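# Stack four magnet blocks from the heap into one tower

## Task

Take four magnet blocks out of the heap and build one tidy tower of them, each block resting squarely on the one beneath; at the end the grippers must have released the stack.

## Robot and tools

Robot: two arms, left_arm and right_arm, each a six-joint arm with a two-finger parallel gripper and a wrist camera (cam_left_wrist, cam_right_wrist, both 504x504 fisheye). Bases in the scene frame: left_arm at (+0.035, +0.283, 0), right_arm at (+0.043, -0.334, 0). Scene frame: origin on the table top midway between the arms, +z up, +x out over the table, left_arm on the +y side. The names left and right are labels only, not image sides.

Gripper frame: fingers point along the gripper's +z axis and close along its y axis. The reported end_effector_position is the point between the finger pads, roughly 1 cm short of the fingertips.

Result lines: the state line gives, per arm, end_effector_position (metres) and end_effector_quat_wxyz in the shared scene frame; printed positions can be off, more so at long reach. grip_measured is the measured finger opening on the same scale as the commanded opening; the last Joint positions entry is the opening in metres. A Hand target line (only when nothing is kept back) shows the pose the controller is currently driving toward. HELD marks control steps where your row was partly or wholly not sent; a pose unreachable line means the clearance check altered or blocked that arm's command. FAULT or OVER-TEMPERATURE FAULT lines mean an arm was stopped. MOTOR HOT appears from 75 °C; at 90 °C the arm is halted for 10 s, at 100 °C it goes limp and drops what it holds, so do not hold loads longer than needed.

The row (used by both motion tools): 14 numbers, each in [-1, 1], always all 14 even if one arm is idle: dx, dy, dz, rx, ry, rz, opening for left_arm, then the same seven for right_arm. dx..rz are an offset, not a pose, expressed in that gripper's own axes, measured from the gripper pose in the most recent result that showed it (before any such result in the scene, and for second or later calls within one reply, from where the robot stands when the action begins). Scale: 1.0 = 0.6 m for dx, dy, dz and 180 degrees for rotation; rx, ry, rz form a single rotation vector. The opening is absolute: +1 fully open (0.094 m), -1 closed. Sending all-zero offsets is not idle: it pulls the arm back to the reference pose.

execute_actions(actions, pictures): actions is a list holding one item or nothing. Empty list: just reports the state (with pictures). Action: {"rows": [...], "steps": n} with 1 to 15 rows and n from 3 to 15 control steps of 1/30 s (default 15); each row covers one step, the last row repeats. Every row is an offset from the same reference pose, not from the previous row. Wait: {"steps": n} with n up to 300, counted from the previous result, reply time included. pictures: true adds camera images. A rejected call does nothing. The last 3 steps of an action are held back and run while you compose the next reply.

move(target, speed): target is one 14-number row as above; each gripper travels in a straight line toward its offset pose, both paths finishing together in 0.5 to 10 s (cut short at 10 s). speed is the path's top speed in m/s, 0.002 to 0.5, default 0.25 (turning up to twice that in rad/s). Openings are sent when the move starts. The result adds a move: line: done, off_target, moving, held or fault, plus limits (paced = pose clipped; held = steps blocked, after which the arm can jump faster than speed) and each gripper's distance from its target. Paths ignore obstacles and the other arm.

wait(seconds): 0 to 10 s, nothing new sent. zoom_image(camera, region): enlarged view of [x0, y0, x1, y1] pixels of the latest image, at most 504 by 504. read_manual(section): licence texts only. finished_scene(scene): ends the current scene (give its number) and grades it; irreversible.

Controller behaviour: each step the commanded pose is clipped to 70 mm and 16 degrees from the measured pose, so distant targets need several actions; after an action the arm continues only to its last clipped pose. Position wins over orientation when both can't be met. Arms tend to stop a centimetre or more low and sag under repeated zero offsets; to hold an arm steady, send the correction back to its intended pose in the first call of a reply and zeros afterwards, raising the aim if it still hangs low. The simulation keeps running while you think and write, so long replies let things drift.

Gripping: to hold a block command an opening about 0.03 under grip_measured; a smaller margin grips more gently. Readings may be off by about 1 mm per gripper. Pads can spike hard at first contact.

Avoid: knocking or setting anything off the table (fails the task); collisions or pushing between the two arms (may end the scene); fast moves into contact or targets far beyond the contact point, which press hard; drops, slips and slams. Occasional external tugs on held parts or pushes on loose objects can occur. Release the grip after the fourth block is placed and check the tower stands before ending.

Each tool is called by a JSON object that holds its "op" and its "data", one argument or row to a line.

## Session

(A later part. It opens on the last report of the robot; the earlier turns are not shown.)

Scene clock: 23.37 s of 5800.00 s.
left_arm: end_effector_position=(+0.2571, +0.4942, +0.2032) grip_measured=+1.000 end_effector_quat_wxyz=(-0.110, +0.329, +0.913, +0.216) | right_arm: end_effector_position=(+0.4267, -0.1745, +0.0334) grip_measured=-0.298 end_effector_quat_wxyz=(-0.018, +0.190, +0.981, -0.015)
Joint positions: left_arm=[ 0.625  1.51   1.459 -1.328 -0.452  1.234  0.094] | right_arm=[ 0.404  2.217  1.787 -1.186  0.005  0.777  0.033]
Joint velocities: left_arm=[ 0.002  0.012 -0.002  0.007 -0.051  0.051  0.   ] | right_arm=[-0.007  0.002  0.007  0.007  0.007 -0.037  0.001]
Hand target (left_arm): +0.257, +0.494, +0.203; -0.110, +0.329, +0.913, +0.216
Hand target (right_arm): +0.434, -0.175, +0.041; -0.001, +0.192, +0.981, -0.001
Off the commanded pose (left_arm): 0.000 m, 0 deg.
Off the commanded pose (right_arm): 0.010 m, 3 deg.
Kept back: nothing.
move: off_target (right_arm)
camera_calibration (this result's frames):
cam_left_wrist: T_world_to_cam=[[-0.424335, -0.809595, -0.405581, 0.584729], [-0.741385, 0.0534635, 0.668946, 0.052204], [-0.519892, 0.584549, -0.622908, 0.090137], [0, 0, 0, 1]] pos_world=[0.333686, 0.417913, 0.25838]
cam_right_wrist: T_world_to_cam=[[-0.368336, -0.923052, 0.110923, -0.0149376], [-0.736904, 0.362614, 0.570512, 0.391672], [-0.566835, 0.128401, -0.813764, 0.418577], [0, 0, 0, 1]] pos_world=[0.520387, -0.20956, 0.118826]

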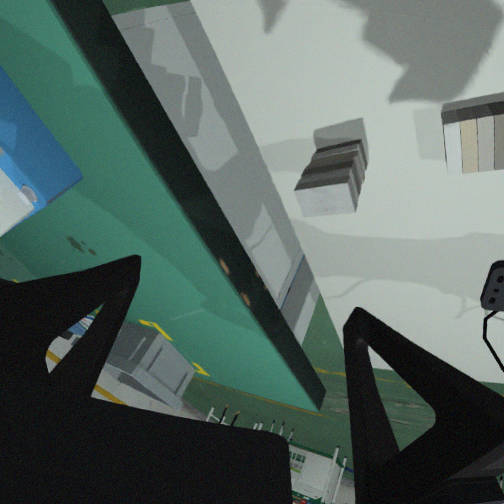

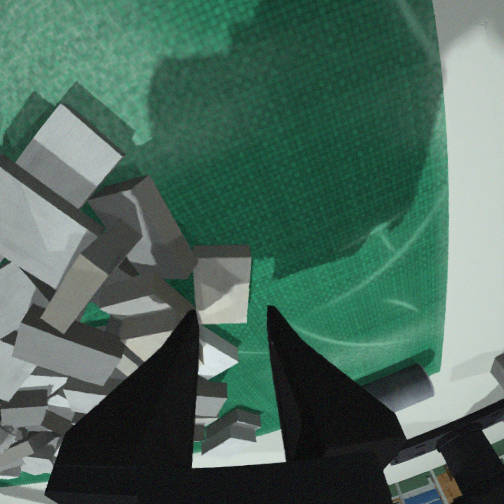

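{"op": "move", "data": {
  "target": [0,0,0,0,0,0,1,-0.028,0.012,0,-0.012,-0.01,0,-0.3]
}}

{"op": "zoom_image", "data": {
  "camera": "cam_right_wrist",
  "region": [130,180,330,380]
}}

Scene clock: 24.33 s of 5800.00 s.
left_arm: end_effector_position=(+0.2571, +0.4942, +0.2032) grip_measured=+1.000 end_effector_quat_wxyz=(-0.110, +0.329, +0.913, +0.216) | right_arm: end_effector_position=(+0.4304, -0.1773, +0.0272) grip_measured=-0.298 end_effector_quat_wxyz=(-0.018, +0.189, +0.982, -0.015)
Joint positions: left_arm=[ 0.625  1.51   1.459 -1.328 -0.452  1.234  0.094] | right_arm=[ 0.395  2.233  1.787 -1.171  0.005  0.764  0.033]
Joint velocities: left_arm=[ 0.007 -0.012  0.007 -0.022 -0.051  0.066  0.   ] | right_arm=[-0.002 -0.017 -0.007  0.037 -0.037 -0.051 -0.   ]
Hand target (left_arm): +0.257, +0.494, +0.203; -0.110, +0.329, +0.913, +0.216
Hand target (right_arm): +0.445, -0.174, +0.033; +0.001, +0.190, +0.982, +0.001
Off the commanded pose (left_arm): 0.000 m, 0 deg.
Off the commanded pose (right_arm): 0.016 m, 3 deg.
Kept back: nothing.
move: off_target (right_arm)
camera_calibration (this result's frames):
cam_left_wrist: T_world_to_cam=[[-0.424335, -0.809595, -0.405581, 0.584729], [-0.741385, 0.0534635, 0.668946, 0.052204], [-0.519892, 0.584549, -0.622908, 0.090137], [0, 0, 0, 1]] pos_world=[0.333686, 0.417913, 0.25838]
cam_right_wrist: T_world_to_cam=[[-0.36546, -0.924207, 0.110813, -0.0169019], [-0.737641, 0.360162, 0.571112, 0.398806], [-0.567736, 0.126978, -0.813358, 0.416081], [0, 0, 0, 1]] pos_world=[0.524223, -0.212089, 0.112533]

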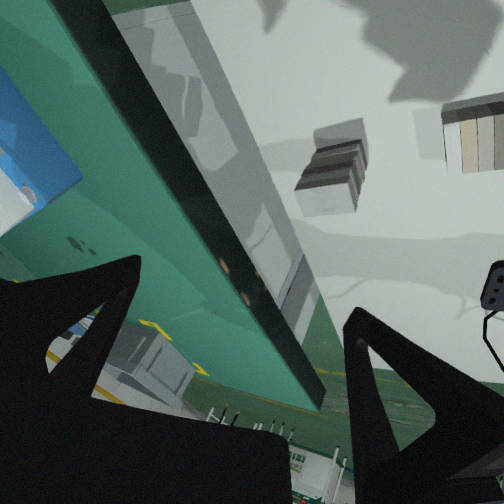

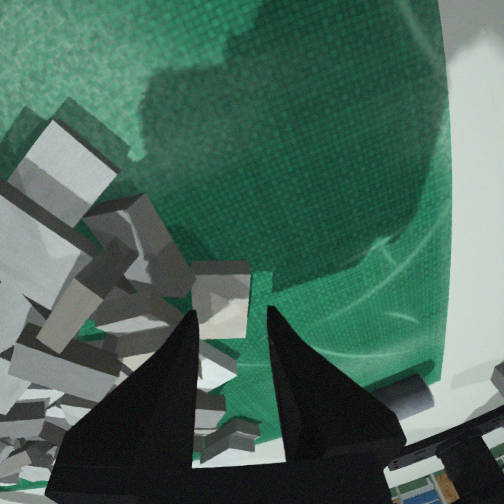

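Region (130, 180, 330, 380) of cam_right_wrist's 504x504 image, scaled by 2.520, with more detail than that image has.

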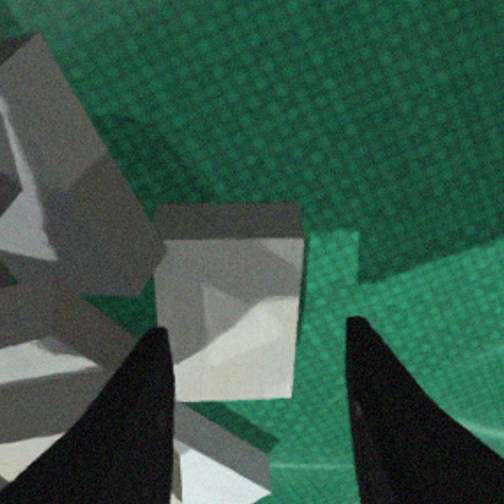

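{"op": "move", "data": {
  "target": [0,0,0,0,0,0,1,-0.015,0.02,-0.012,-0.012,-0.01,0,-0.3]
}}

{"op": "zoom_image", "data": {
  "camera": "cam_right_wrist",
  "region": [130,180,330,380]
}}

Scene clock: 25.27 s of 5800.00 s.
left_arm: end_effector_position=(+0.2571, +0.4942, +0.2032) grip_measured=+1.000 end_effector_quat_wxyz=(-0.110, +0.329, +0.913, +0.216) | right_arm: end_effector_position=(+0.4303, -0.1774, +0.0272) grip_measured=-0.298 end_effector_quat_wxyz=(-0.018, +0.188, +0.982, -0.015)
Joint positions: left_arm=[ 0.625  1.51   1.459 -1.328 -0.452  1.234  0.094] | right_arm=[ 0.395  2.233  1.787 -1.172  0.005  0.763  0.033]
Joint velocities: left_arm=[-0.007 -0.007 -0.017  0.022 -0.051  0.066  0.   ] | right_arm=[ 0.007 -0.002  0.002  0.022 -0.066 -0.007  0.001]
Hand target (left_arm): +0.257, +0.494, +0.203; -0.110, +0.329, +0.913, +0.216
Hand target (right_arm): +0.443, -0.170, +0.034; +0.001, +0.188, +0.982, +0.001
Off the commanded pose (left_arm): 0.000 m, 0 deg.
Off the commanded pose (right_arm): 0.017 m, 3 deg.
Kept back: nothing.
move: off_target (right_arm)
camera_calibration (this result's frames):
cam_left_wrist: T_world_to_cam=[[-0.424335, -0.809595, -0.405581, 0.584729], [-0.741385, 0.0534635, 0.668946, 0.052204], [-0.519892, 0.584549, -0.622908, 0.090137], [0, 0, 0, 1]] pos_world=[0.333686, 0.417913, 0.25838]
cam_right_wrist: T_world_to_cam=[[-0.364715, -0.924473, 0.111051, -0.0173418], [-0.737704, 0.359664, 0.571345, 0.398684], [-0.568134, 0.126455, -0.813162, 0.416112], [0, 0, 0, 1]] pos_world=[0.524193, -0.212044, 0.112507]

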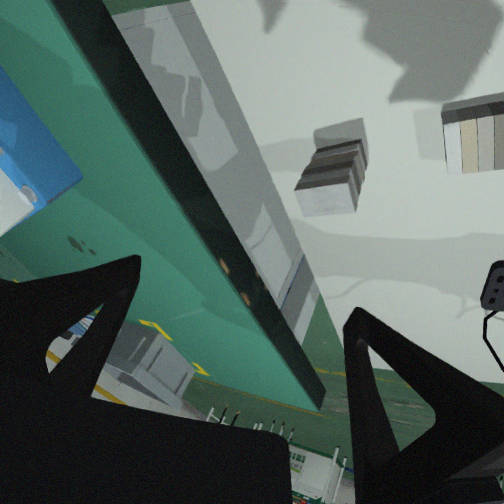

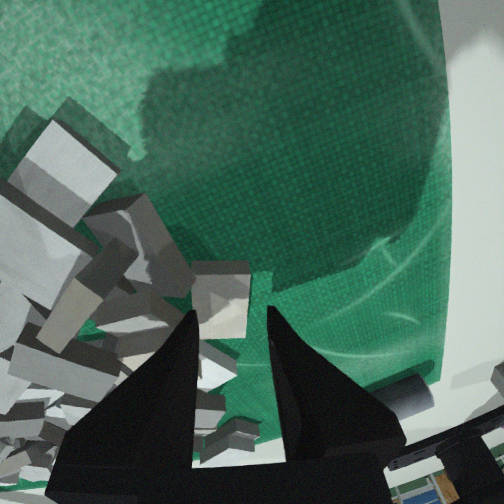

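Region (130, 180, 330, 380) of cam_right_wrist's 504x504 image, scaled by 2.520, with more detail than that image has.

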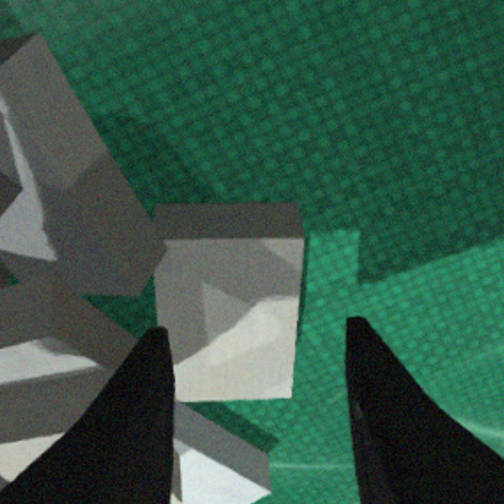

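{"op": "move", "data": {
  "target": [0,0,0,0,0,0,1,-0.008,0.032,-0.025,0,0,0,-0.3]
}}

{"op": "zoom_image", "data": {
  "camera": "cam_right_wrist",
  "region": [130,180,330,380]
}}

Scene clock: 26.27 s of 5800.00 s.
left_arm: end_effector_position=(+0.2571, +0.4942, +0.2032) grip_measured=+1.000 end_effector_quat_wxyz=(-0.110, +0.329, +0.913, +0.216) | right_arm: end_effector_position=(+0.4401, -0.1674, +0.0372) grip_measured=-0.298 end_effector_quat_wxyz=(-0.023, +0.190, +0.981, -0.018)
Joint positions: left_arm=[ 0.625  1.51   1.459 -1.328 -0.452  1.234  0.094] | right_arm=[ 0.408  2.293  1.927 -1.263  0.005  0.78   0.033]
Joint velocities: left_arm=[-0.002  0.017  0.012  0.022 -0.095 -0.095  0.   ] | right_arm=[-0.017  0.002 -0.002 -0.022  0.022  0.051 -0.001]
Hand target (left_arm): +0.257, +0.494, +0.203; -0.110, +0.329, +0.913, +0.216
Hand target (right_arm): +0.442, -0.161, +0.042; -0.018, +0.188, +0.982, -0.015
Off the commanded pose (left_arm): 0.000 m, 0 deg.
Off the commanded pose (right_arm): 0.008 m, 1 deg.
Kept back: nothing.
move: done
camera_calibration (this result's frames):
cam_left_wrist: T_world_to_cam=[[-0.424335, -0.809595, -0.405581, 0.584729], [-0.741385, 0.0534635, 0.668946, 0.052204], [-0.519892, 0.584549, -0.622908, 0.090137], [0, 0, 0, 1]] pos_world=[0.333686, 0.417913, 0.25838]
cam_right_wrist: T_world_to_cam=[[-0.366775, -0.92267, 0.118978, -0.00474221], [-0.73103, 0.364941, 0.576552, 0.394319], [-0.575388, 0.124489, -0.808351, 0.431295], [0, 0, 0, 1]] pos_world=[0.534681, -0.20197, 0.121857]

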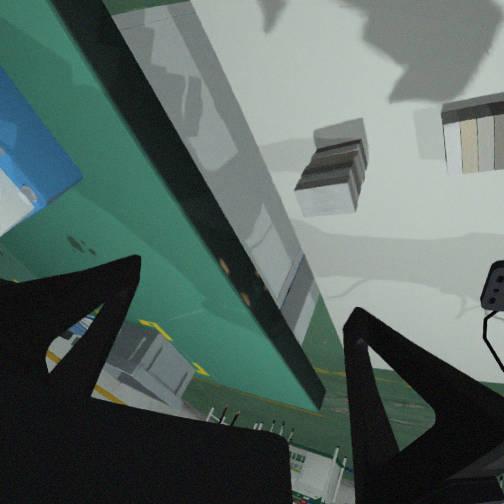

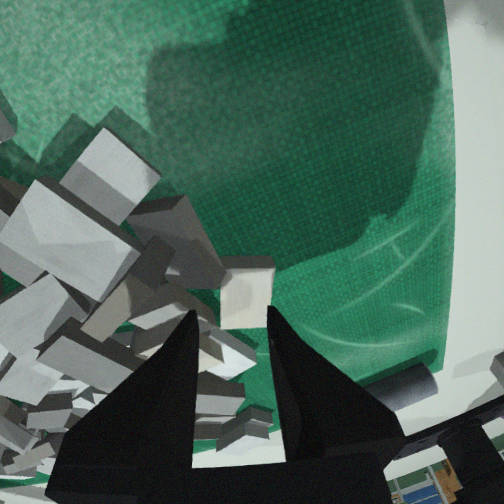

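Region (130, 180, 330, 380) of cam_right_wrist's 504x504 image, scaled by 2.520, with more detail than that image has.

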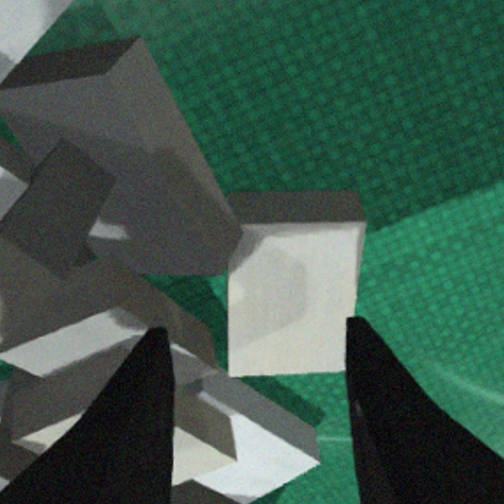

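{"op": "move", "data": {
  "target": [0,0,0,0,0,0,1,-0.002,-0.005,0.016,0,0,0,-0.3]
}}

{"op": "zoom_image", "data": {
  "camera": "cam_right_wrist",
  "region": [130,180,330,380]
}}

Scene clock: 27.20 s of 5800.00 s.
left_arm: end_effector_position=(+0.2571, +0.4942, +0.2032) grip_measured=+1.000 end_effector_quat_wxyz=(-0.110, +0.329, +0.913, +0.216) | right_arm: end_effector_position=(+0.4365, -0.1689, +0.0302) grip_measured=-0.298 end_effector_quat_wxyz=(-0.028, +0.189, +0.981, -0.022)
Joint positions: left_arm=[ 0.625  1.51   1.459 -1.328 -0.452  1.234  0.094] | right_arm=[ 0.408  2.295  1.902 -1.249  0.005  0.778  0.033]
Joint velocities: left_arm=[-0.002  0.002 -0.007 -0.066 -0.037  0.007  0.   ] | right_arm=[ 0.007  0.002  0.007 -0.066 -0.022  0.081  0.   ]
Hand target (left_arm): +0.257, +0.494, +0.203; -0.110, +0.329, +0.913, +0.216
Hand target (right_arm): +0.440, -0.171, +0.028; -0.023, +0.190, +0.981, -0.018
Off the commanded pose (left_arm): 0.000 m, 0 deg.
Off the commanded pose (right_arm): 0.004 m, 1 deg.
Kept back: nothing.
move: done
camera_calibration (this result's frames):
cam_left_wrist: T_world_to_cam=[[-0.424335, -0.809595, -0.405581, 0.584729], [-0.741385, 0.0534635, 0.668946, 0.052204], [-0.519892, 0.584549, -0.622908, 0.090137], [0, 0, 0, 1]] pos_world=[0.333686, 0.417913, 0.25838]
cam_right_wrist: T_world_to_cam=[[-0.363798, -0.92258, 0.128443, -0.00819645], [-0.724214, 0.366867, 0.583886, 0.39342], [-0.585803, 0.119396, -0.801611, 0.4272], [0, 0, 0, 1]] pos_world=[0.532193, -0.202901, 0.113788]

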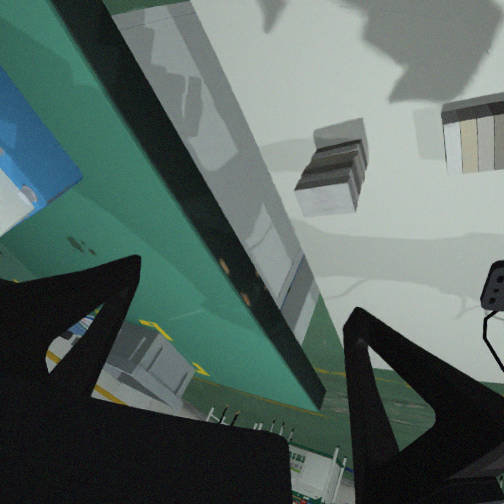

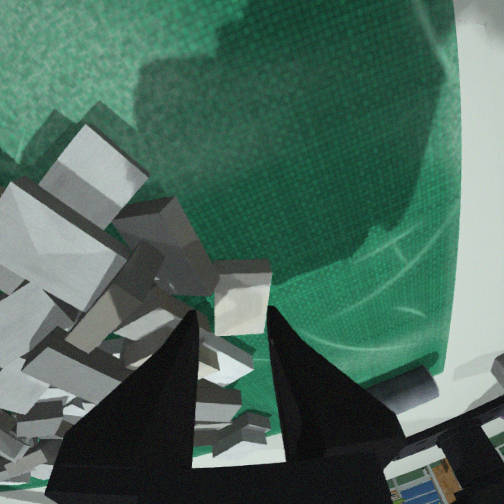

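Region (130, 180, 330, 380) of cam_right_wrist's 504x504 image, scaled by 2.520, with more detail than that image has.

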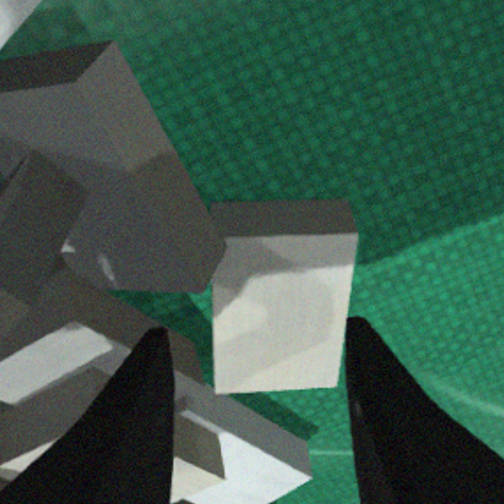

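{"op": "move", "data": {
  "target": [0,0,0,0,0,0,1,-0.014,-0.011,0.008,-0.012,-0.01,0,-0.32]
}}

{"op": "zoom_image", "data": {
  "camera": "cam_right_wrist",
  "region": [130,180,330,380]
}}

Scene clock: 28.33 s of 5800.00 s.
left_arm: end_effector_position=(+0.2571, +0.4942, +0.2032) grip_measured=+1.000 end_effector_quat_wxyz=(-0.110, +0.329, +0.913, +0.216) | right_arm: end_effector_position=(+0.4370, -0.1763, +0.0155) grip_measured=-0.318 end_effector_quat_wxyz=(-0.023, +0.187, +0.982, -0.017)
Joint positions: left_arm=[ 0.625  1.51   1.459 -1.328 -0.452  1.234  0.094] | right_arm=[ 0.39   2.281  1.82  -1.167  0.004  0.757  0.032]
Joint velocities: left_arm=[-0.012 -0.022 -0.017 -0.051 -0.037 -0.11   0.   ] | right_arm=[ 0.002  0.007 -0.027 -0.051  0.051 -0.007 -0.   ]
Hand target (left_arm): +0.257, +0.494, +0.203; -0.110, +0.329, +0.913, +0.216
Hand target (right_arm): +0.441, -0.178, +0.025; -0.009, +0.189, +0.982, -0.006
Off the commanded pose (left_arm): 0.000 m, 0 deg.
Off the commanded pose (right_arm): 0.011 m, 2 deg.
Kept back: nothing.
move: off_target (right_arm)
camera_calibration (this result's frames):
cam_left_wrist: T_world_to_cam=[[-0.424335, -0.809595, -0.405581, 0.584729], [-0.741385, 0.0534635, 0.668946, 0.052204], [-0.519892, 0.584549, -0.622908, 0.090137], [0, 0, 0, 1]] pos_world=[0.333686, 0.417913, 0.25838]
cam_right_wrist: T_world_to_cam=[[-0.3619, -0.924873, 0.116781, -0.0140283], [-0.732752, 0.359665, 0.577681, 0.407676], [-0.576284, 0.123492, -0.807866, 0.413304], [0, 0, 0, 1]] pos_world=[0.531829, -0.210641, 0.100025]

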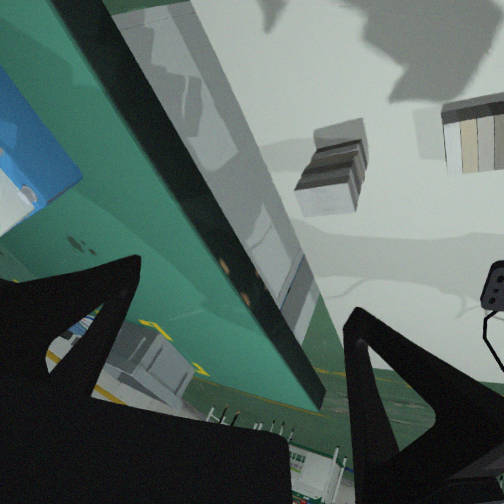

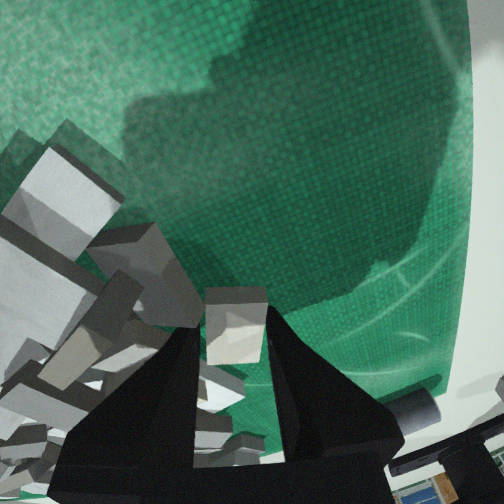

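Region (130, 180, 330, 380) of cam_right_wrist's 504x504 image, scaled by 2.520, with more detail than that image has.

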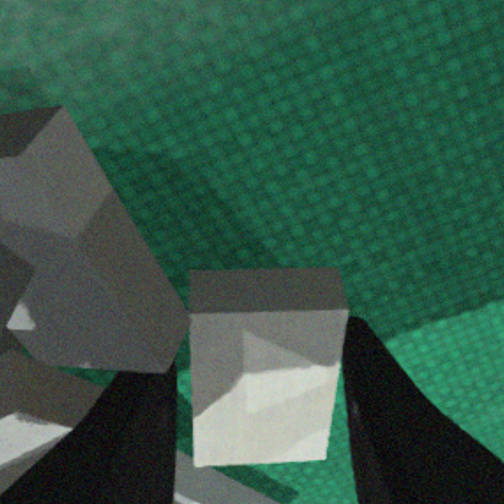

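It dropped in around the block. Close and lift.

{"op": "move", "data": {
  "target": [0,0,0,0,0,0,1,0,0,-0.006,-0.007,-0.006,0,-0.51]
}}

{"op": "move", "data": {
  "target": [0,0,0,0,0,0,1,0,0,-0.12,-0.014,-0.011,0,-0.51],
  "speed": 0.15
}}

Scene clock: 29.27 s of 5800.00 s.
left_arm: end_effector_position=(+0.2571, +0.4942, +0.2032) grip_measured=+1.000 end_effector_quat_wxyz=(-0.110, +0.329, +0.913, +0.216) | right_arm: end_effector_position=(+0.4367, -0.1765, +0.0150) grip_measured=-0.471 end_effector_quat_wxyz=(-0.018, +0.187, +0.982, -0.014)
Joint positions: left_arm=[ 0.625  1.51   1.459 -1.328 -0.452  1.234  0.094] | right_arm=[ 0.39   2.269  1.797 -1.145  0.004  0.757  0.025]
Joint velocities: left_arm=[ 0.002 -0.007  0.012  0.037 -0.066 -0.007  0.   ] | right_arm=[-0.017 -0.002  0.002 -0.022 -0.022 -0.037 -0.   ]
Hand target (left_arm): +0.257, +0.494, +0.203; -0.110, +0.329, +0.913, +0.216
Hand target (right_arm): +0.437, -0.176, +0.019; -0.012, +0.187, +0.982, -0.008
Off the commanded pose (left_arm): 0.000 m, 0 deg.
Off the commanded pose (right_arm): 0.004 m, 1 deg.
Kept back: nothing.
move: done
camera_calibration (this result's frames):
cam_left_wrist: T_world_to_cam=[[-0.424335, -0.809595, -0.405581, 0.584729], [-0.741385, 0.0534635, 0.668946, 0.052204], [-0.519892, 0.584549, -0.622908, 0.090137], [0, 0, 0, 1]] pos_world=[0.333686, 0.417913, 0.25838]
cam_right_wrist: T_world_to_cam=[[-0.362708, -0.925477, 0.109247, -0.0138583], [-0.738787, 0.357015, 0.571607, 0.410036], [-0.568012, 0.126616, -0.813222, 0.40972], [0, 0, 0, 1]] pos_world=[0.530628, -0.211092, 0.100328]

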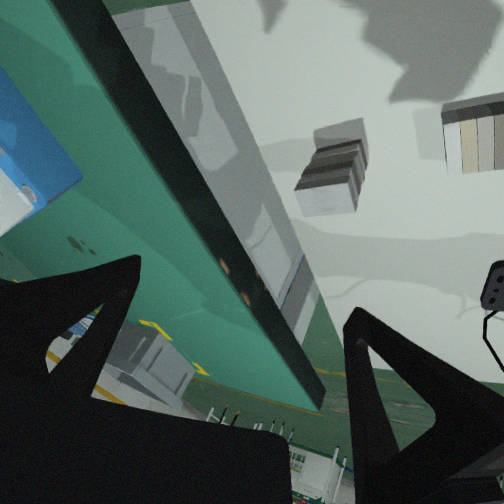

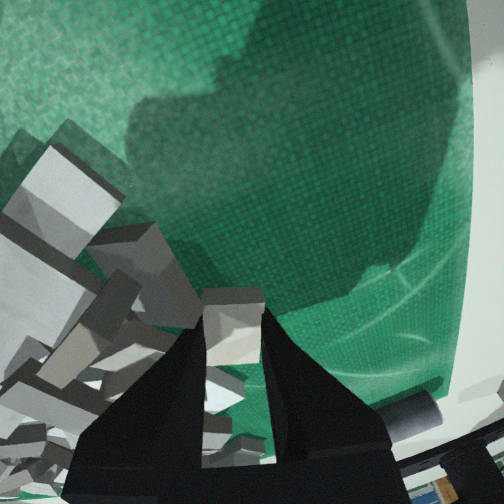

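Scene clock: 30.37 s of 5800.00 s.
left_arm: end_effector_position=(+0.2571, +0.4942, +0.2032) grip_measured=+1.000 end_effector_quat_wxyz=(-0.110, +0.329, +0.913, +0.216) | right_arm: end_effector_position=(+0.4340, -0.1766, +0.0745) grip_measured=-0.471 end_effector_quat_wxyz=(-0.009, +0.187, +0.982, -0.005)
Joint positions: left_arm=[ 0.625  1.51   1.459 -1.328 -0.452  1.234  0.094] | right_arm=[ 0.39   2.196  1.916 -1.312 -0.001  0.757  0.025]
Joint velocities: left_arm=[ 0.007  0.002 -0.022  0.022  0.007  0.037  0.   ] | right_arm=[ 0.002 -0.007 -0.002  0.081 -0.022 -0.037  0.   ]
Hand target (left_arm): +0.257, +0.494, +0.203; -0.110, +0.329, +0.913, +0.216
Hand target (right_arm): +0.438, -0.174, +0.087; +0.003, +0.187, +0.982, +0.004
Off the commanded pose (left_arm): 0.000 m, 0 deg.
Off the commanded pose (right_arm): 0.014 m, 2 deg.
Kept back: nothing.
move: off_target (right_arm)
camera_calibration (this result's frames):
cam_left_wrist: T_world_to_cam=[[-0.424335, -0.809595, -0.405581, 0.584729], [-0.741385, 0.0534635, 0.668946, 0.052204], [-0.519892, 0.584549, -0.622908, 0.090137], [0, 0, 0, 1]] pos_world=[0.333686, 0.417913, 0.25838]
cam_right_wrist: T_world_to_cam=[[-0.364963, -0.926756, 0.089028, -0.019213], [-0.750805, 0.349514, 0.560475, 0.378872], [-0.55054, 0.13771, -0.823372, 0.451753], [0, 0, 0, 1]] pos_world=[0.526155, -0.212438, 0.161323]

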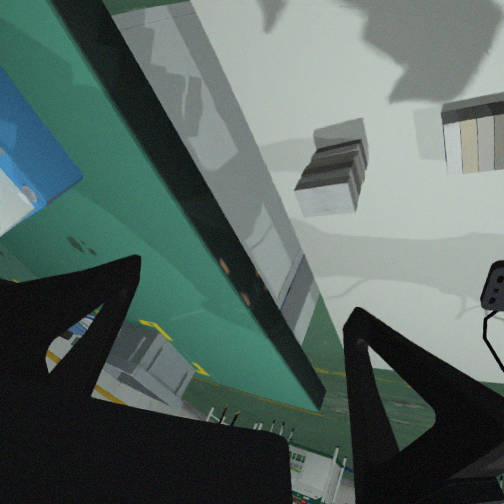

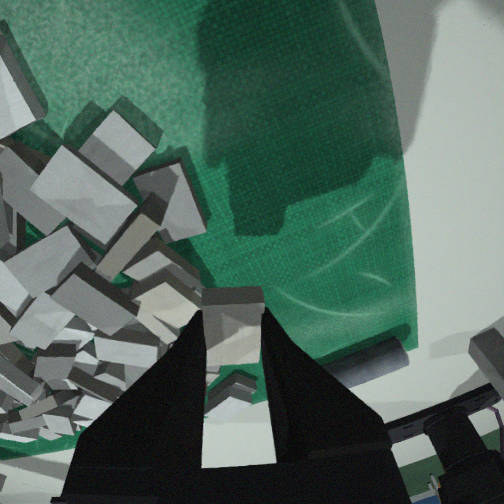

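{"op": "move", "data": {
  "target": [0,0,0,0,0,0,1,0.263,0.004,-0.025,0,0,0.236,-0.51]
}}

Scene clock: 32.73 s of 5800.00 s.
left_arm: end_effector_position=(+0.2571, +0.4942, +0.2032) grip_measured=+1.000 end_effector_quat_wxyz=(-0.110, +0.329, +0.913, +0.216) | right_arm: end_effector_position=(+0.2903, -0.1170, +0.0819) grip_measured=-0.472 end_effector_quat_wxyz=(-0.012, +0.529, +0.848, -0.019)
Joint positions: left_arm=[ 0.625  1.51   1.459 -1.328 -0.452  1.234  0.094] | right_arm=[ 0.722  1.843  1.433 -1.204 -0.012  1.827  0.025]
Joint velocities: left_arm=[-0.007 -0.002 -0.002  0.037  0.037 -0.037  0.   ] | right_arm=[-0.002 -0.002 -0.002 -0.037  0.022  0.037  0.   ]
Hand target (left_arm): +0.257, +0.494, +0.203; -0.110, +0.329, +0.913, +0.216
Hand target (right_arm): +0.288, -0.118, +0.088; -0.006, +0.530, +0.848, -0.012
Off the commanded pose (left_arm): 0.000 m, 0 deg.
Off the commanded pose (right_arm): 0.010 m, 1 deg.
Kept back: nothing.
move: done
camera_calibration (this result's frames):
cam_left_wrist: T_world_to_cam=[[-0.424335, -0.809595, -0.405581, 0.584729], [-0.741385, 0.0534635, 0.668946, 0.052204], [-0.519892, 0.584549, -0.622908, 0.090137], [0, 0, 0, 1]] pos_world=[0.333686, 0.417913, 0.25838]
cam_right_wrist: T_world_to_cam=[[-0.891474, -0.436839, 0.120189, 0.190527], [-0.308021, 0.778896, 0.546301, 0.168813], [-0.33226, 0.449992, -0.828921, 0.344181], [0, 0, 0, 1]] pos_world=[0.336206, -0.203137, 0.170177]

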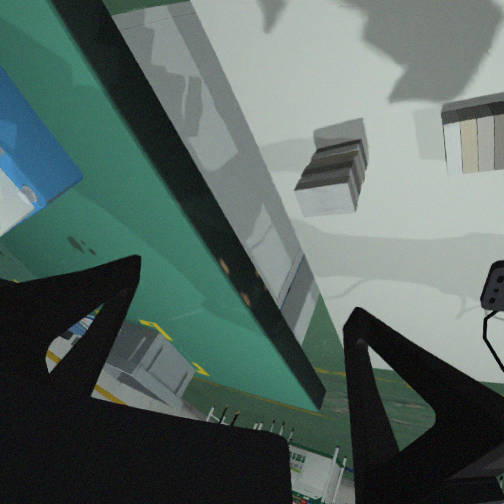

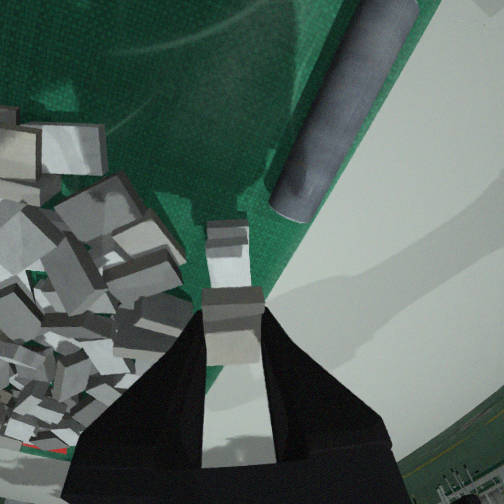

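{"op": "move", "data": {
  "target": [0,0,0,0,0,0,1,0,0,0.052,-0.014,0,0,-0.51],
  "speed": 0.12
}}

{"op": "zoom_image", "data": {
  "camera": "cam_right_wrist",
  "region": [150,200,310,360]
}}

Scene clock: 33.97 s of 5800.00 s.
left_arm: end_effector_position=(+0.2571, +0.4942, +0.2032) grip_measured=+1.000 end_effector_quat_wxyz=(-0.110, +0.329, +0.913, +0.216) | right_arm: end_effector_position=(+0.2903, -0.1170, +0.0480) grip_measured=-0.472 end_effector_quat_wxyz=(-0.007, +0.530, +0.848, -0.003)
Joint positions: left_arm=[ 0.625  1.51   1.459 -1.328 -0.452  1.234  0.094] | right_arm=[ 0.722  1.843  1.295 -1.033 -0.012  1.829  0.025]
Joint velocities: left_arm=[ 0.007 -0.007 -0.017 -0.051  0.007  0.051  0.   ] | right_arm=[-0.017 -0.002 -0.017  0.022 -0.022  0.051 -0.001]
Hand target (left_arm): +0.257, +0.494, +0.203; -0.110, +0.329, +0.913, +0.216
Hand target (right_arm): +0.290, -0.118, +0.051; -0.001, +0.529, +0.849, -0.000
Off the commanded pose (left_arm): 0.000 m, 0 deg.
Off the commanded pose (right_arm): 0.003 m, 1 deg.
Kept back: nothing.
move: done
camera_calibration (this result's frames):
cam_left_wrist: T_world_to_cam=[[-0.424335, -0.809595, -0.405581, 0.584729], [-0.741385, 0.0534635, 0.668946, 0.052204], [-0.519892, 0.584549, -0.622908, 0.090137], [0, 0, 0, 1]] pos_world=[0.333686, 0.417913, 0.25838]
cam_right_wrist: T_world_to_cam=[[-0.89493, -0.437389, 0.0882699, 0.197101], [-0.320401, 0.767591, 0.555111, 0.189201], [-0.310555, 0.468503, -0.827079, 0.311816], [0, 0, 0, 1]] pos_world=[0.333847, -0.205106, 0.135471]

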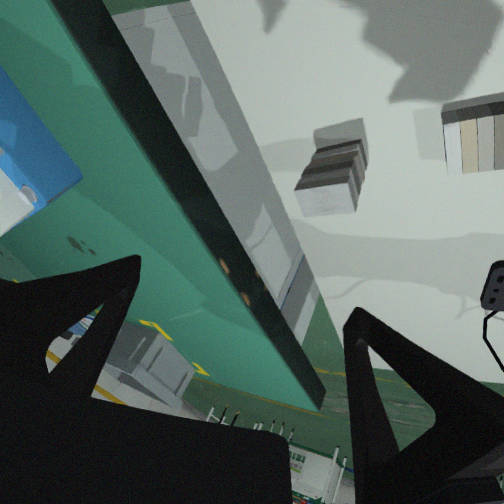

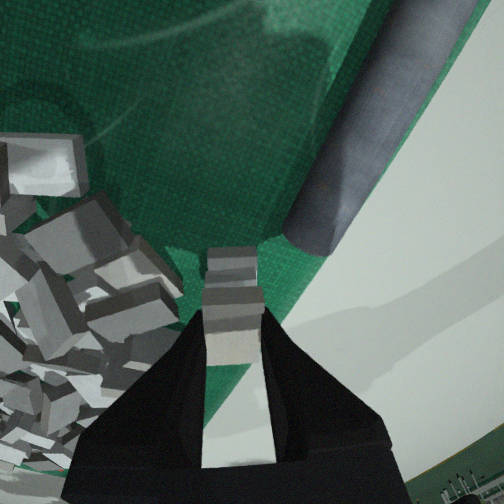

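Region (150, 200, 310, 360) of cam_right_wrist's 504x504 image, scaled by 3.150, with more detail than that image has.

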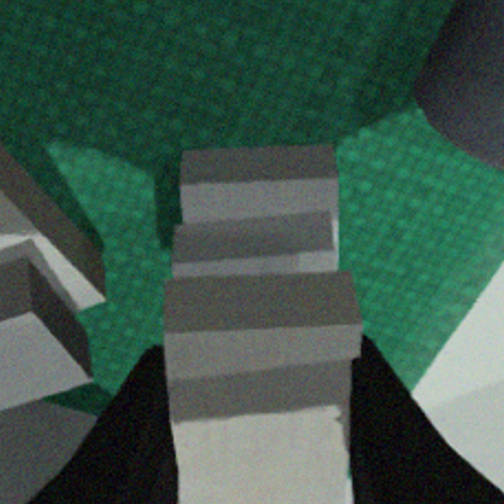

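{"op": "move", "data": {
  "target": [0,0,0,0,0,0,1,0,0,0.021,0,0,0,-0.51],
  "speed": 0.05
}}

{"op": "zoom_image", "data": {
  "camera": "cam_right_wrist",
  "region": [150,200,310,360]
}}

Scene clock: 34.97 s of 5800.00 s.
left_arm: end_effector_position=(+0.2571, +0.4942, +0.2032) grip_measured=+1.000 end_effector_quat_wxyz=(-0.110, +0.329, +0.913, +0.216) | right_arm: end_effector_position=(+0.2919, -0.1156, +0.0382) grip_measured=-0.472 end_effector_quat_wxyz=(-0.006, +0.530, +0.848, +0.000)
Joint positions: left_arm=[ 0.625  1.51   1.459 -1.328 -0.452  1.234  0.094] | right_arm=[ 0.722  1.857  1.271 -0.989 -0.012  1.829  0.025]
Joint velocities: left_arm=[ 0.017 -0.012  0.002  0.095 -0.037  0.022  0.   ] | right_arm=[ 0.012 -0.007 -0.002  0.007  0.007 -0.095 -0.001]
Hand target (left_arm): +0.257, +0.494, +0.203; -0.110, +0.329, +0.913, +0.216
Hand target (right_arm): +0.290, -0.117, +0.036; -0.007, +0.530, +0.848, -0.003
Off the commanded pose (left_arm): 0.000 m, 0 deg.
Off the commanded pose (right_arm): 0.004 m, 0 deg.
Kept back: nothing.
move: done
camera_calibration (this result's frames):
cam_left_wrist: T_world_to_cam=[[-0.424335, -0.809595, -0.405581, 0.584729], [-0.741385, 0.0534635, 0.668946, 0.052204], [-0.519892, 0.584549, -0.622908, 0.090137], [0, 0, 0, 1]] pos_world=[0.333686, 0.417913, 0.25838]
cam_right_wrist: T_world_to_cam=[[-0.895372, -0.43777, 0.0816524, 0.20033], [-0.323293, 0.765098, 0.556873, 0.1946], [-0.306254, 0.47221, -0.826575, 0.302696], [0, 0, 0, 1]] pos_world=[0.334985, -0.204126, 0.125476]

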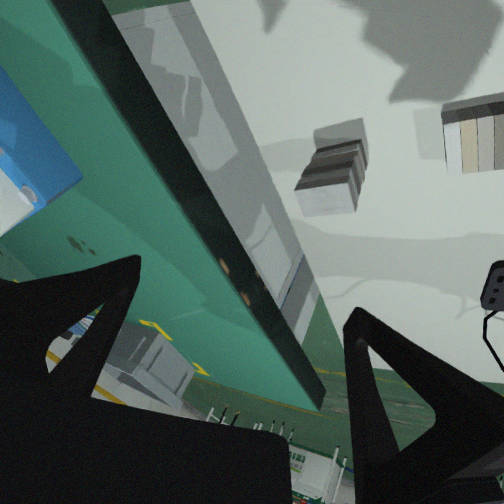

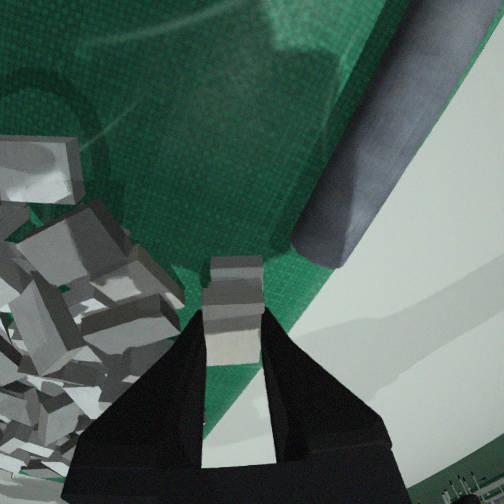

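Region (150, 200, 310, 360) of cam_right_wrist's 504x504 image, scaled by 3.150, with more detail than that image has.

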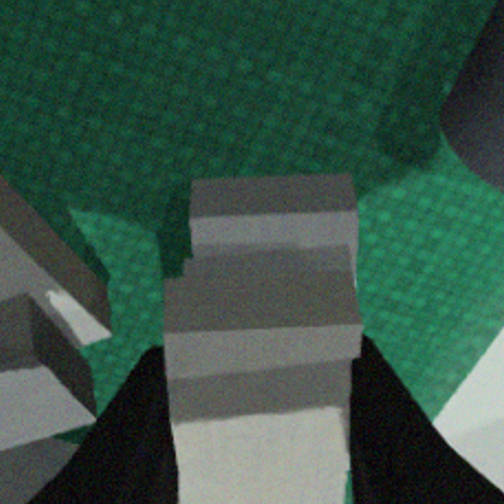

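{"op": "move", "data": {
  "target": [0,0,0,0,0,0,1,0,-0.007,0.007,0,0,0,-0.51],
  "speed": 0.03
}}

Scene clock: 35.90 s of 5800.00 s.
left_arm: end_effector_position=(+0.2571, +0.4942, +0.2032) grip_measured=+1.000 end_effector_quat_wxyz=(-0.110, +0.329, +0.913, +0.216) | right_arm: end_effector_position=(+0.2909, -0.1164, +0.0343) grip_measured=-0.472 end_effector_quat_wxyz=(-0.007, +0.530, +0.848, +0.001)
Joint positions: left_arm=[ 0.625  1.51   1.459 -1.328 -0.452  1.234  0.094] | right_arm=[ 0.722  1.857  1.255 -0.972 -0.013  1.829  0.025]
Joint velocities: left_arm=[-0.012  0.002 -0.022  0.022 -0.007 -0.037  0.   ] | right_arm=[-0.007 -0.002  0.002 -0.066  0.022 -0.051 -0.001]
Hand target (left_arm): +0.257, +0.494, +0.203; -0.110, +0.329, +0.913, +0.216
Hand target (right_arm): +0.288, -0.117, +0.034; -0.006, +0.530, +0.848, +0.000
Off the commanded pose (left_arm): 0.000 m, 0 deg.
Off the commanded pose (right_arm): 0.003 m, 0 deg.
Kept back: nothing.
move: done
camera_calibration (this result's frames):
cam_left_wrist: T_world_to_cam=[[-0.424335, -0.809595, -0.405581, 0.584729], [-0.741385, 0.0534635, 0.668946, 0.052204], [-0.519892, 0.584549, -0.622908, 0.090137], [0, 0, 0, 1]] pos_world=[0.333686, 0.417913, 0.25838]
cam_right_wrist: T_world_to_cam=[[-0.895379, -0.437856, 0.0811098, 0.199426], [-0.323335, 0.764499, 0.55767, 0.196885], [-0.306187, 0.4731, -0.826091, 0.299575], [0, 0, 0, 1]] pos_world=[0.333948, -0.204928, 0.121504]

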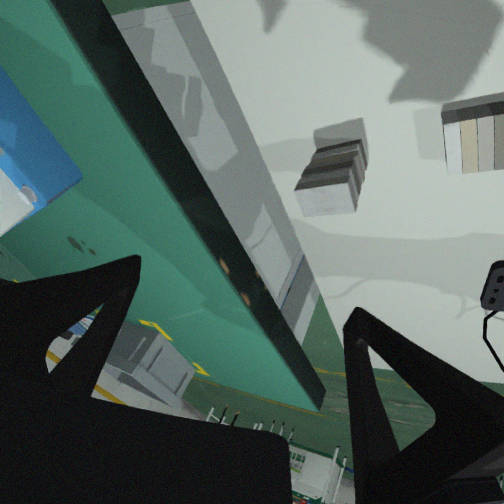

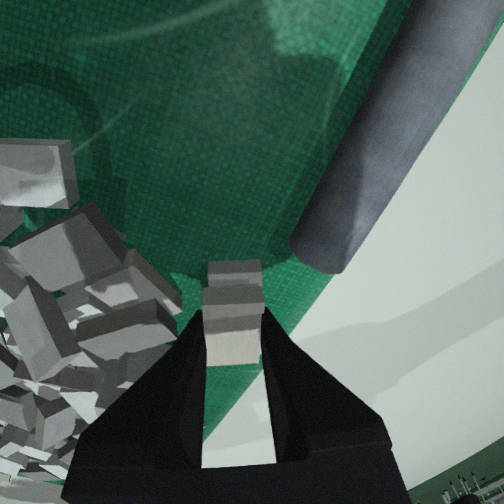

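{"op": "move", "data": {
  "target": [0,0,0,0,0,0,1,0,0,0,0,0,0,-0.2]
}}

{"op": "move", "data": {
  "target": [0,0,0,0,0,0,1,0,0,-0.09,0,0,0,-0.2]
}}

{"op": "move", "data": {
  "target": [0,0,0,0,0,0,1,-0.137,0.15,-0.03,0,0,-0.5,-0.2]
}}

Scene clock: 36.83 s of 5800.00 s.
left_arm: end_effector_position=(+0.2571, +0.4942, +0.2032) grip_measured=+1.000 end_effector_quat_wxyz=(-0.110, +0.329, +0.913, +0.216) | right_arm: end_effector_position=(+0.2909, -0.1163, +0.0343) grip_measured=-0.202 end_effector_quat_wxyz=(-0.007, +0.530, +0.848, +0.001)
Joint positions: left_arm=[ 0.625  1.51   1.459 -1.328 -0.452  1.234  0.094] | right_arm=[ 0.722  1.857  1.255 -0.971 -0.013  1.829  0.038]
Joint velocities: left_arm=[-0.017  0.007  0.012 -0.007 -0.066  0.037  0.   ] | right_arm=[ 0.012  0.007 -0.012  0.007 -0.037 -0.007  0.   ]
Hand target (left_arm): +0.257, +0.494, +0.203; -0.110, +0.329, +0.913, +0.216
Hand target (right_arm): +0.291, -0.116, +0.034; -0.007, +0.530, +0.848, +0.001
Off the commanded pose (left_arm): 0.000 m, 0 deg.
Off the commanded pose (right_arm): 0.000 m, 0 deg.
Kept back: nothing.
move: done
camera_calibration (this result's frames):
cam_left_wrist: T_world_to_cam=[[-0.424335, -0.809595, -0.405581, 0.584729], [-0.741385, 0.0534635, 0.668946, 0.052204], [-0.519892, 0.584549, -0.622908, 0.090137], [0, 0, 0, 1]] pos_world=[0.333686, 0.417913, 0.25838]
cam_right_wrist: T_world_to_cam=[[-0.895402, -0.437876, 0.080742, 0.199535], [-0.323496, 0.76436, 0.557767, 0.196889], [-0.305948, 0.473306, -0.826061, 0.299521], [0, 0, 0, 1]] pos_world=[0.333995, -0.204887, 0.121494]

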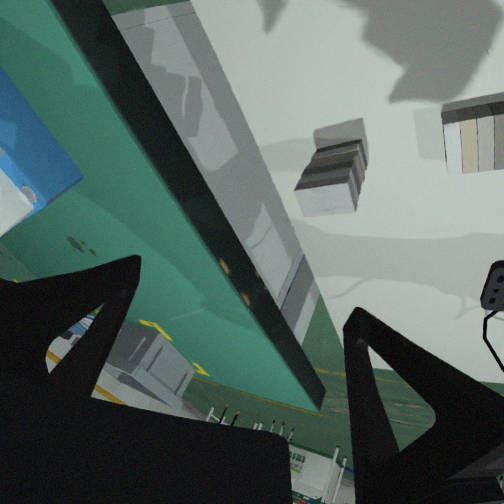

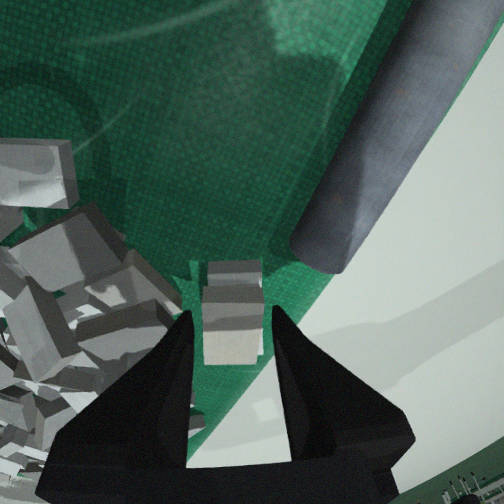

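Scene clock: 37.87 s of 5800.00 s.
left_arm: end_effector_position=(+0.2571, +0.4942, +0.2032) grip_measured=+1.000 end_effector_quat_wxyz=(-0.110, +0.329, +0.913, +0.216) | right_arm: end_effector_position=(+0.2887, -0.1181, +0.0784) grip_measured=-0.202 end_effector_quat_wxyz=(-0.009, +0.530, +0.848, -0.007)
Joint positions: left_arm=[ 0.625  1.51   1.459 -1.328 -0.452  1.234  0.094] | right_arm=[ 0.722  1.816  1.384 -1.158 -0.013  1.829  0.038]
Joint velocities: left_arm=[-0.007  0.007 -0.007  0.007  0.007 -0.037  0.   ] | right_arm=[-0.007 -0.007  0.012 -0.051  0.007 -0.007  0.001]
Hand target (left_arm): +0.257, +0.494, +0.203; -0.110, +0.329, +0.913, +0.216
Hand target (right_arm): +0.290, -0.117, +0.088; -0.007, +0.530, +0.848, +0.001
Off the commanded pose (left_arm): 0.000 m, 0 deg.
Off the commanded pose (right_arm): 0.010 m, 1 deg.
Kept back: nothing.
move: done
camera_calibration (this result's frames):
cam_left_wrist: T_world_to_cam=[[-0.424335, -0.809595, -0.405581, 0.584729], [-0.741385, 0.0534635, 0.668946, 0.052204], [-0.519892, 0.584549, -0.622908, 0.090137], [0, 0, 0, 1]] pos_world=[0.333686, 0.417913, 0.25838]
cam_right_wrist: T_world_to_cam=[[-0.894252, -0.436924, 0.0970089, 0.191691], [-0.316289, 0.770291, 0.553726, 0.171898], [-0.316661, 0.464488, -0.827029, 0.33827], [0, 0, 0, 1]] pos_world=[0.332907, -0.205779, 0.165979]

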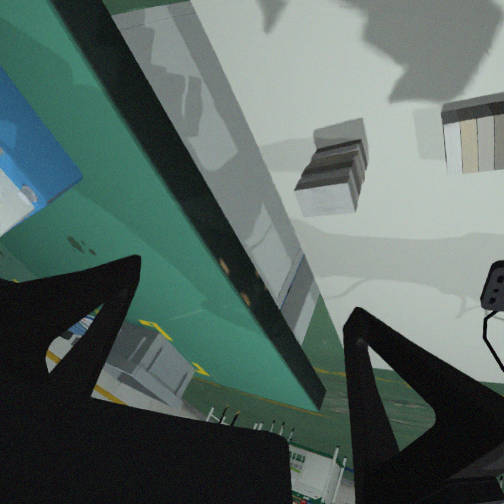

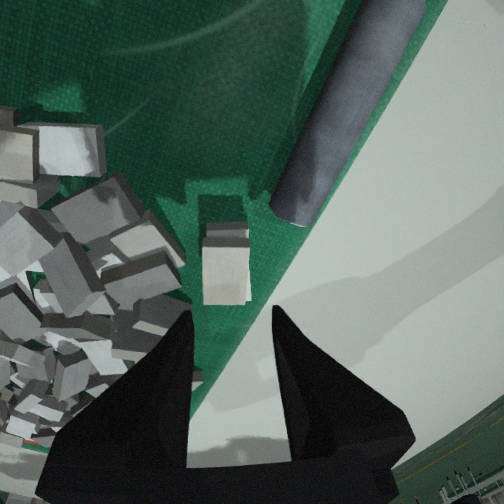

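Scene clock: 41.60 s of 5800.00 s.
left_arm: end_effector_position=(+0.2571, +0.4942, +0.2032) grip_measured=+1.000 end_effector_quat_wxyz=(-0.110, +0.329, +0.913, +0.216) | right_arm: end_effector_position=(+0.3983, -0.1503, +0.0916) grip_measured=-0.202 end_effector_quat_wxyz=(-0.020, -0.225, +0.974, +0.002)
Joint positions: left_arm=[ 0.625  1.51   1.459 -1.328 -0.452  1.234  0.094] | right_arm=[ 0.479  2.115  1.857 -1.349 -0.013  0.015  0.038]
Joint velocities: left_arm=[ 0.027 -0.002 -0.012 -0.081  0.037 -0.081  0.   ] | right_arm=[-0.007 -0.007 -0.012 -0.051  0.037  0.051 -0.   ]
Hand target (left_arm): +0.257, +0.494, +0.203; -0.110, +0.329, +0.913, +0.216
Hand target (right_arm): +0.406, -0.151, +0.097; -0.010, -0.225, +0.974, +0.004
Off the commanded pose (left_arm): 0.000 m, 0 deg.
Off the commanded pose (right_arm): 0.008 m, 1 deg.
Kept back: nothing.
move: done
camera_calibration (this result's frames):
cam_left_wrist: T_world_to_cam=[[-0.424335, -0.809595, -0.405581, 0.584729], [-0.741385, 0.0534635, 0.668946, 0.052204], [-0.519892, 0.584549, -0.622908, 0.090137], [0, 0, 0, 1]] pos_world=[0.333686, 0.417913, 0.25838]
cam_right_wrist: T_world_to_cam=[[0.440147, -0.895751, 0.0624563, -0.322978], [-0.746938, -0.326645, 0.579125, 0.228336], [-0.498351, -0.301551, -0.812843, 0.354788], [0, 0, 0, 1]] pos_world=[0.489519, -0.107736, 0.176324]

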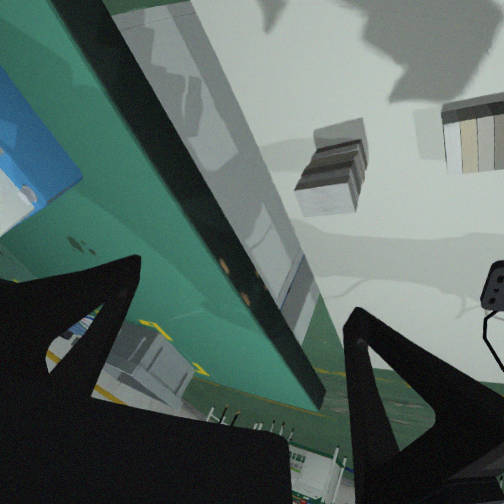

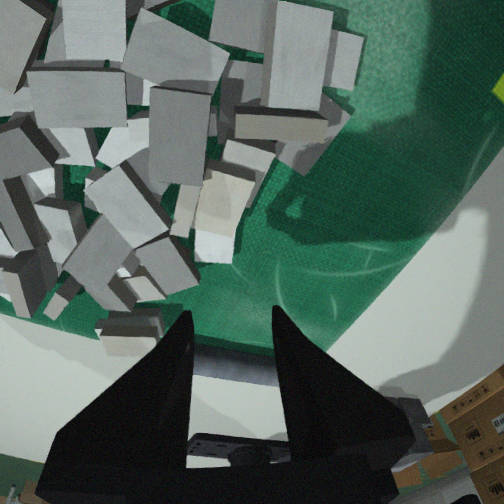

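{"op": "move", "data": {
  "target": [0,0,0,0,0,0,1,-0.06,0.013,0.058,0,-0.012,0.06,-0.3]
}}

{"op": "zoom_image", "data": {
  "camera": "cam_right_wrist",
  "region": [130,180,330,380]
}}

Scene clock: 42.80 s of 5800.00 s.
left_arm: end_effector_position=(+0.2571, +0.4942, +0.2032) grip_measured=+1.000 end_effector_quat_wxyz=(-0.110, +0.329, +0.913, +0.216) | right_arm: end_effector_position=(+0.4177, -0.1370, +0.0473) grip_measured=-0.298 end_effector_quat_wxyz=(-0.024, -0.132, +0.991, -0.002)
Joint positions: left_arm=[ 0.625  1.51   1.459 -1.328 -0.452  1.234  0.094] | right_arm=[ 0.487  2.243  1.885 -1.26  -0.013  0.212  0.033]
Joint velocities: left_arm=[-0.002  0.002  0.007  0.051 -0.022  0.066  0.   ] | right_arm=[-0.012 -0.002  0.002 -0.007 -0.081 -0.007 -0.001]
Hand target (left_arm): +0.257, +0.494, +0.203; -0.110, +0.329, +0.913, +0.216
Hand target (right_arm): +0.426, -0.128, +0.056; -0.001, -0.132, +0.991, +0.005
Off the commanded pose (left_arm): 0.000 m, 0 deg.
Off the commanded pose (right_arm): 0.015 m, 3 deg.
Kept back: nothing.
move: off_target (right_arm)
camera_calibration (this result's frames):
cam_left_wrist: T_world_to_cam=[[-0.424335, -0.809595, -0.405581, 0.584729], [-0.741385, 0.0534635, 0.668946, 0.052204], [-0.519892, 0.584549, -0.622908, 0.090137], [0, 0, 0, 1]] pos_world=[0.333686, 0.417913, 0.25838]
cam_right_wrist: T_world_to_cam=[[0.264227, -0.961764, 0.07207, -0.252874], [-0.789873, -0.172912, 0.588389, 0.311423], [-0.55343, -0.212395, -0.805359, 0.367354], [0, 0, 0, 1]] pos_world=[0.516105, -0.111332, 0.130839]

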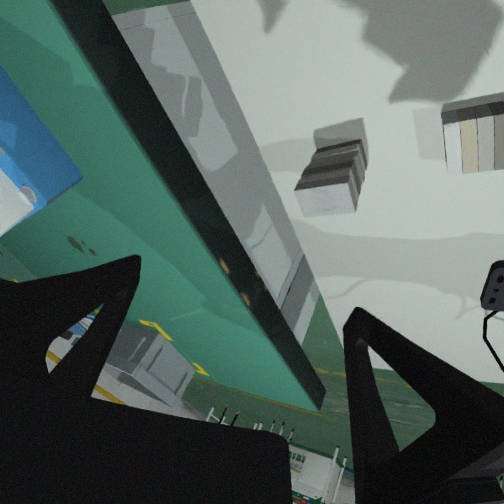

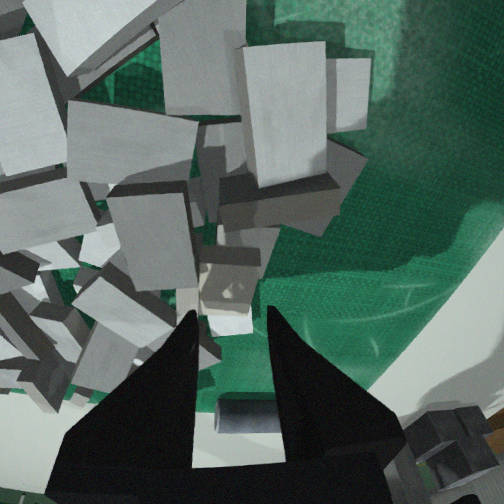

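Region (130, 180, 330, 380) of cam_right_wrist's 504x504 image, scaled by 2.520, with more detail than that image has.

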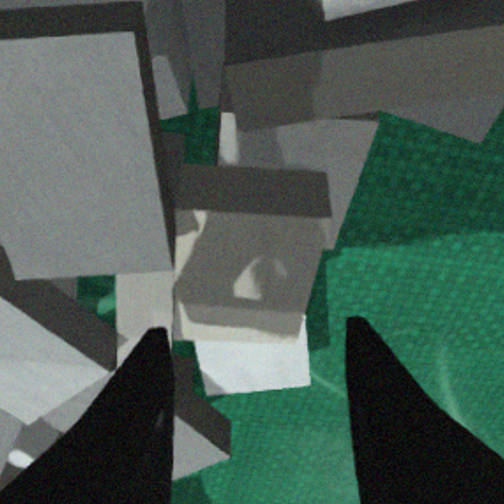

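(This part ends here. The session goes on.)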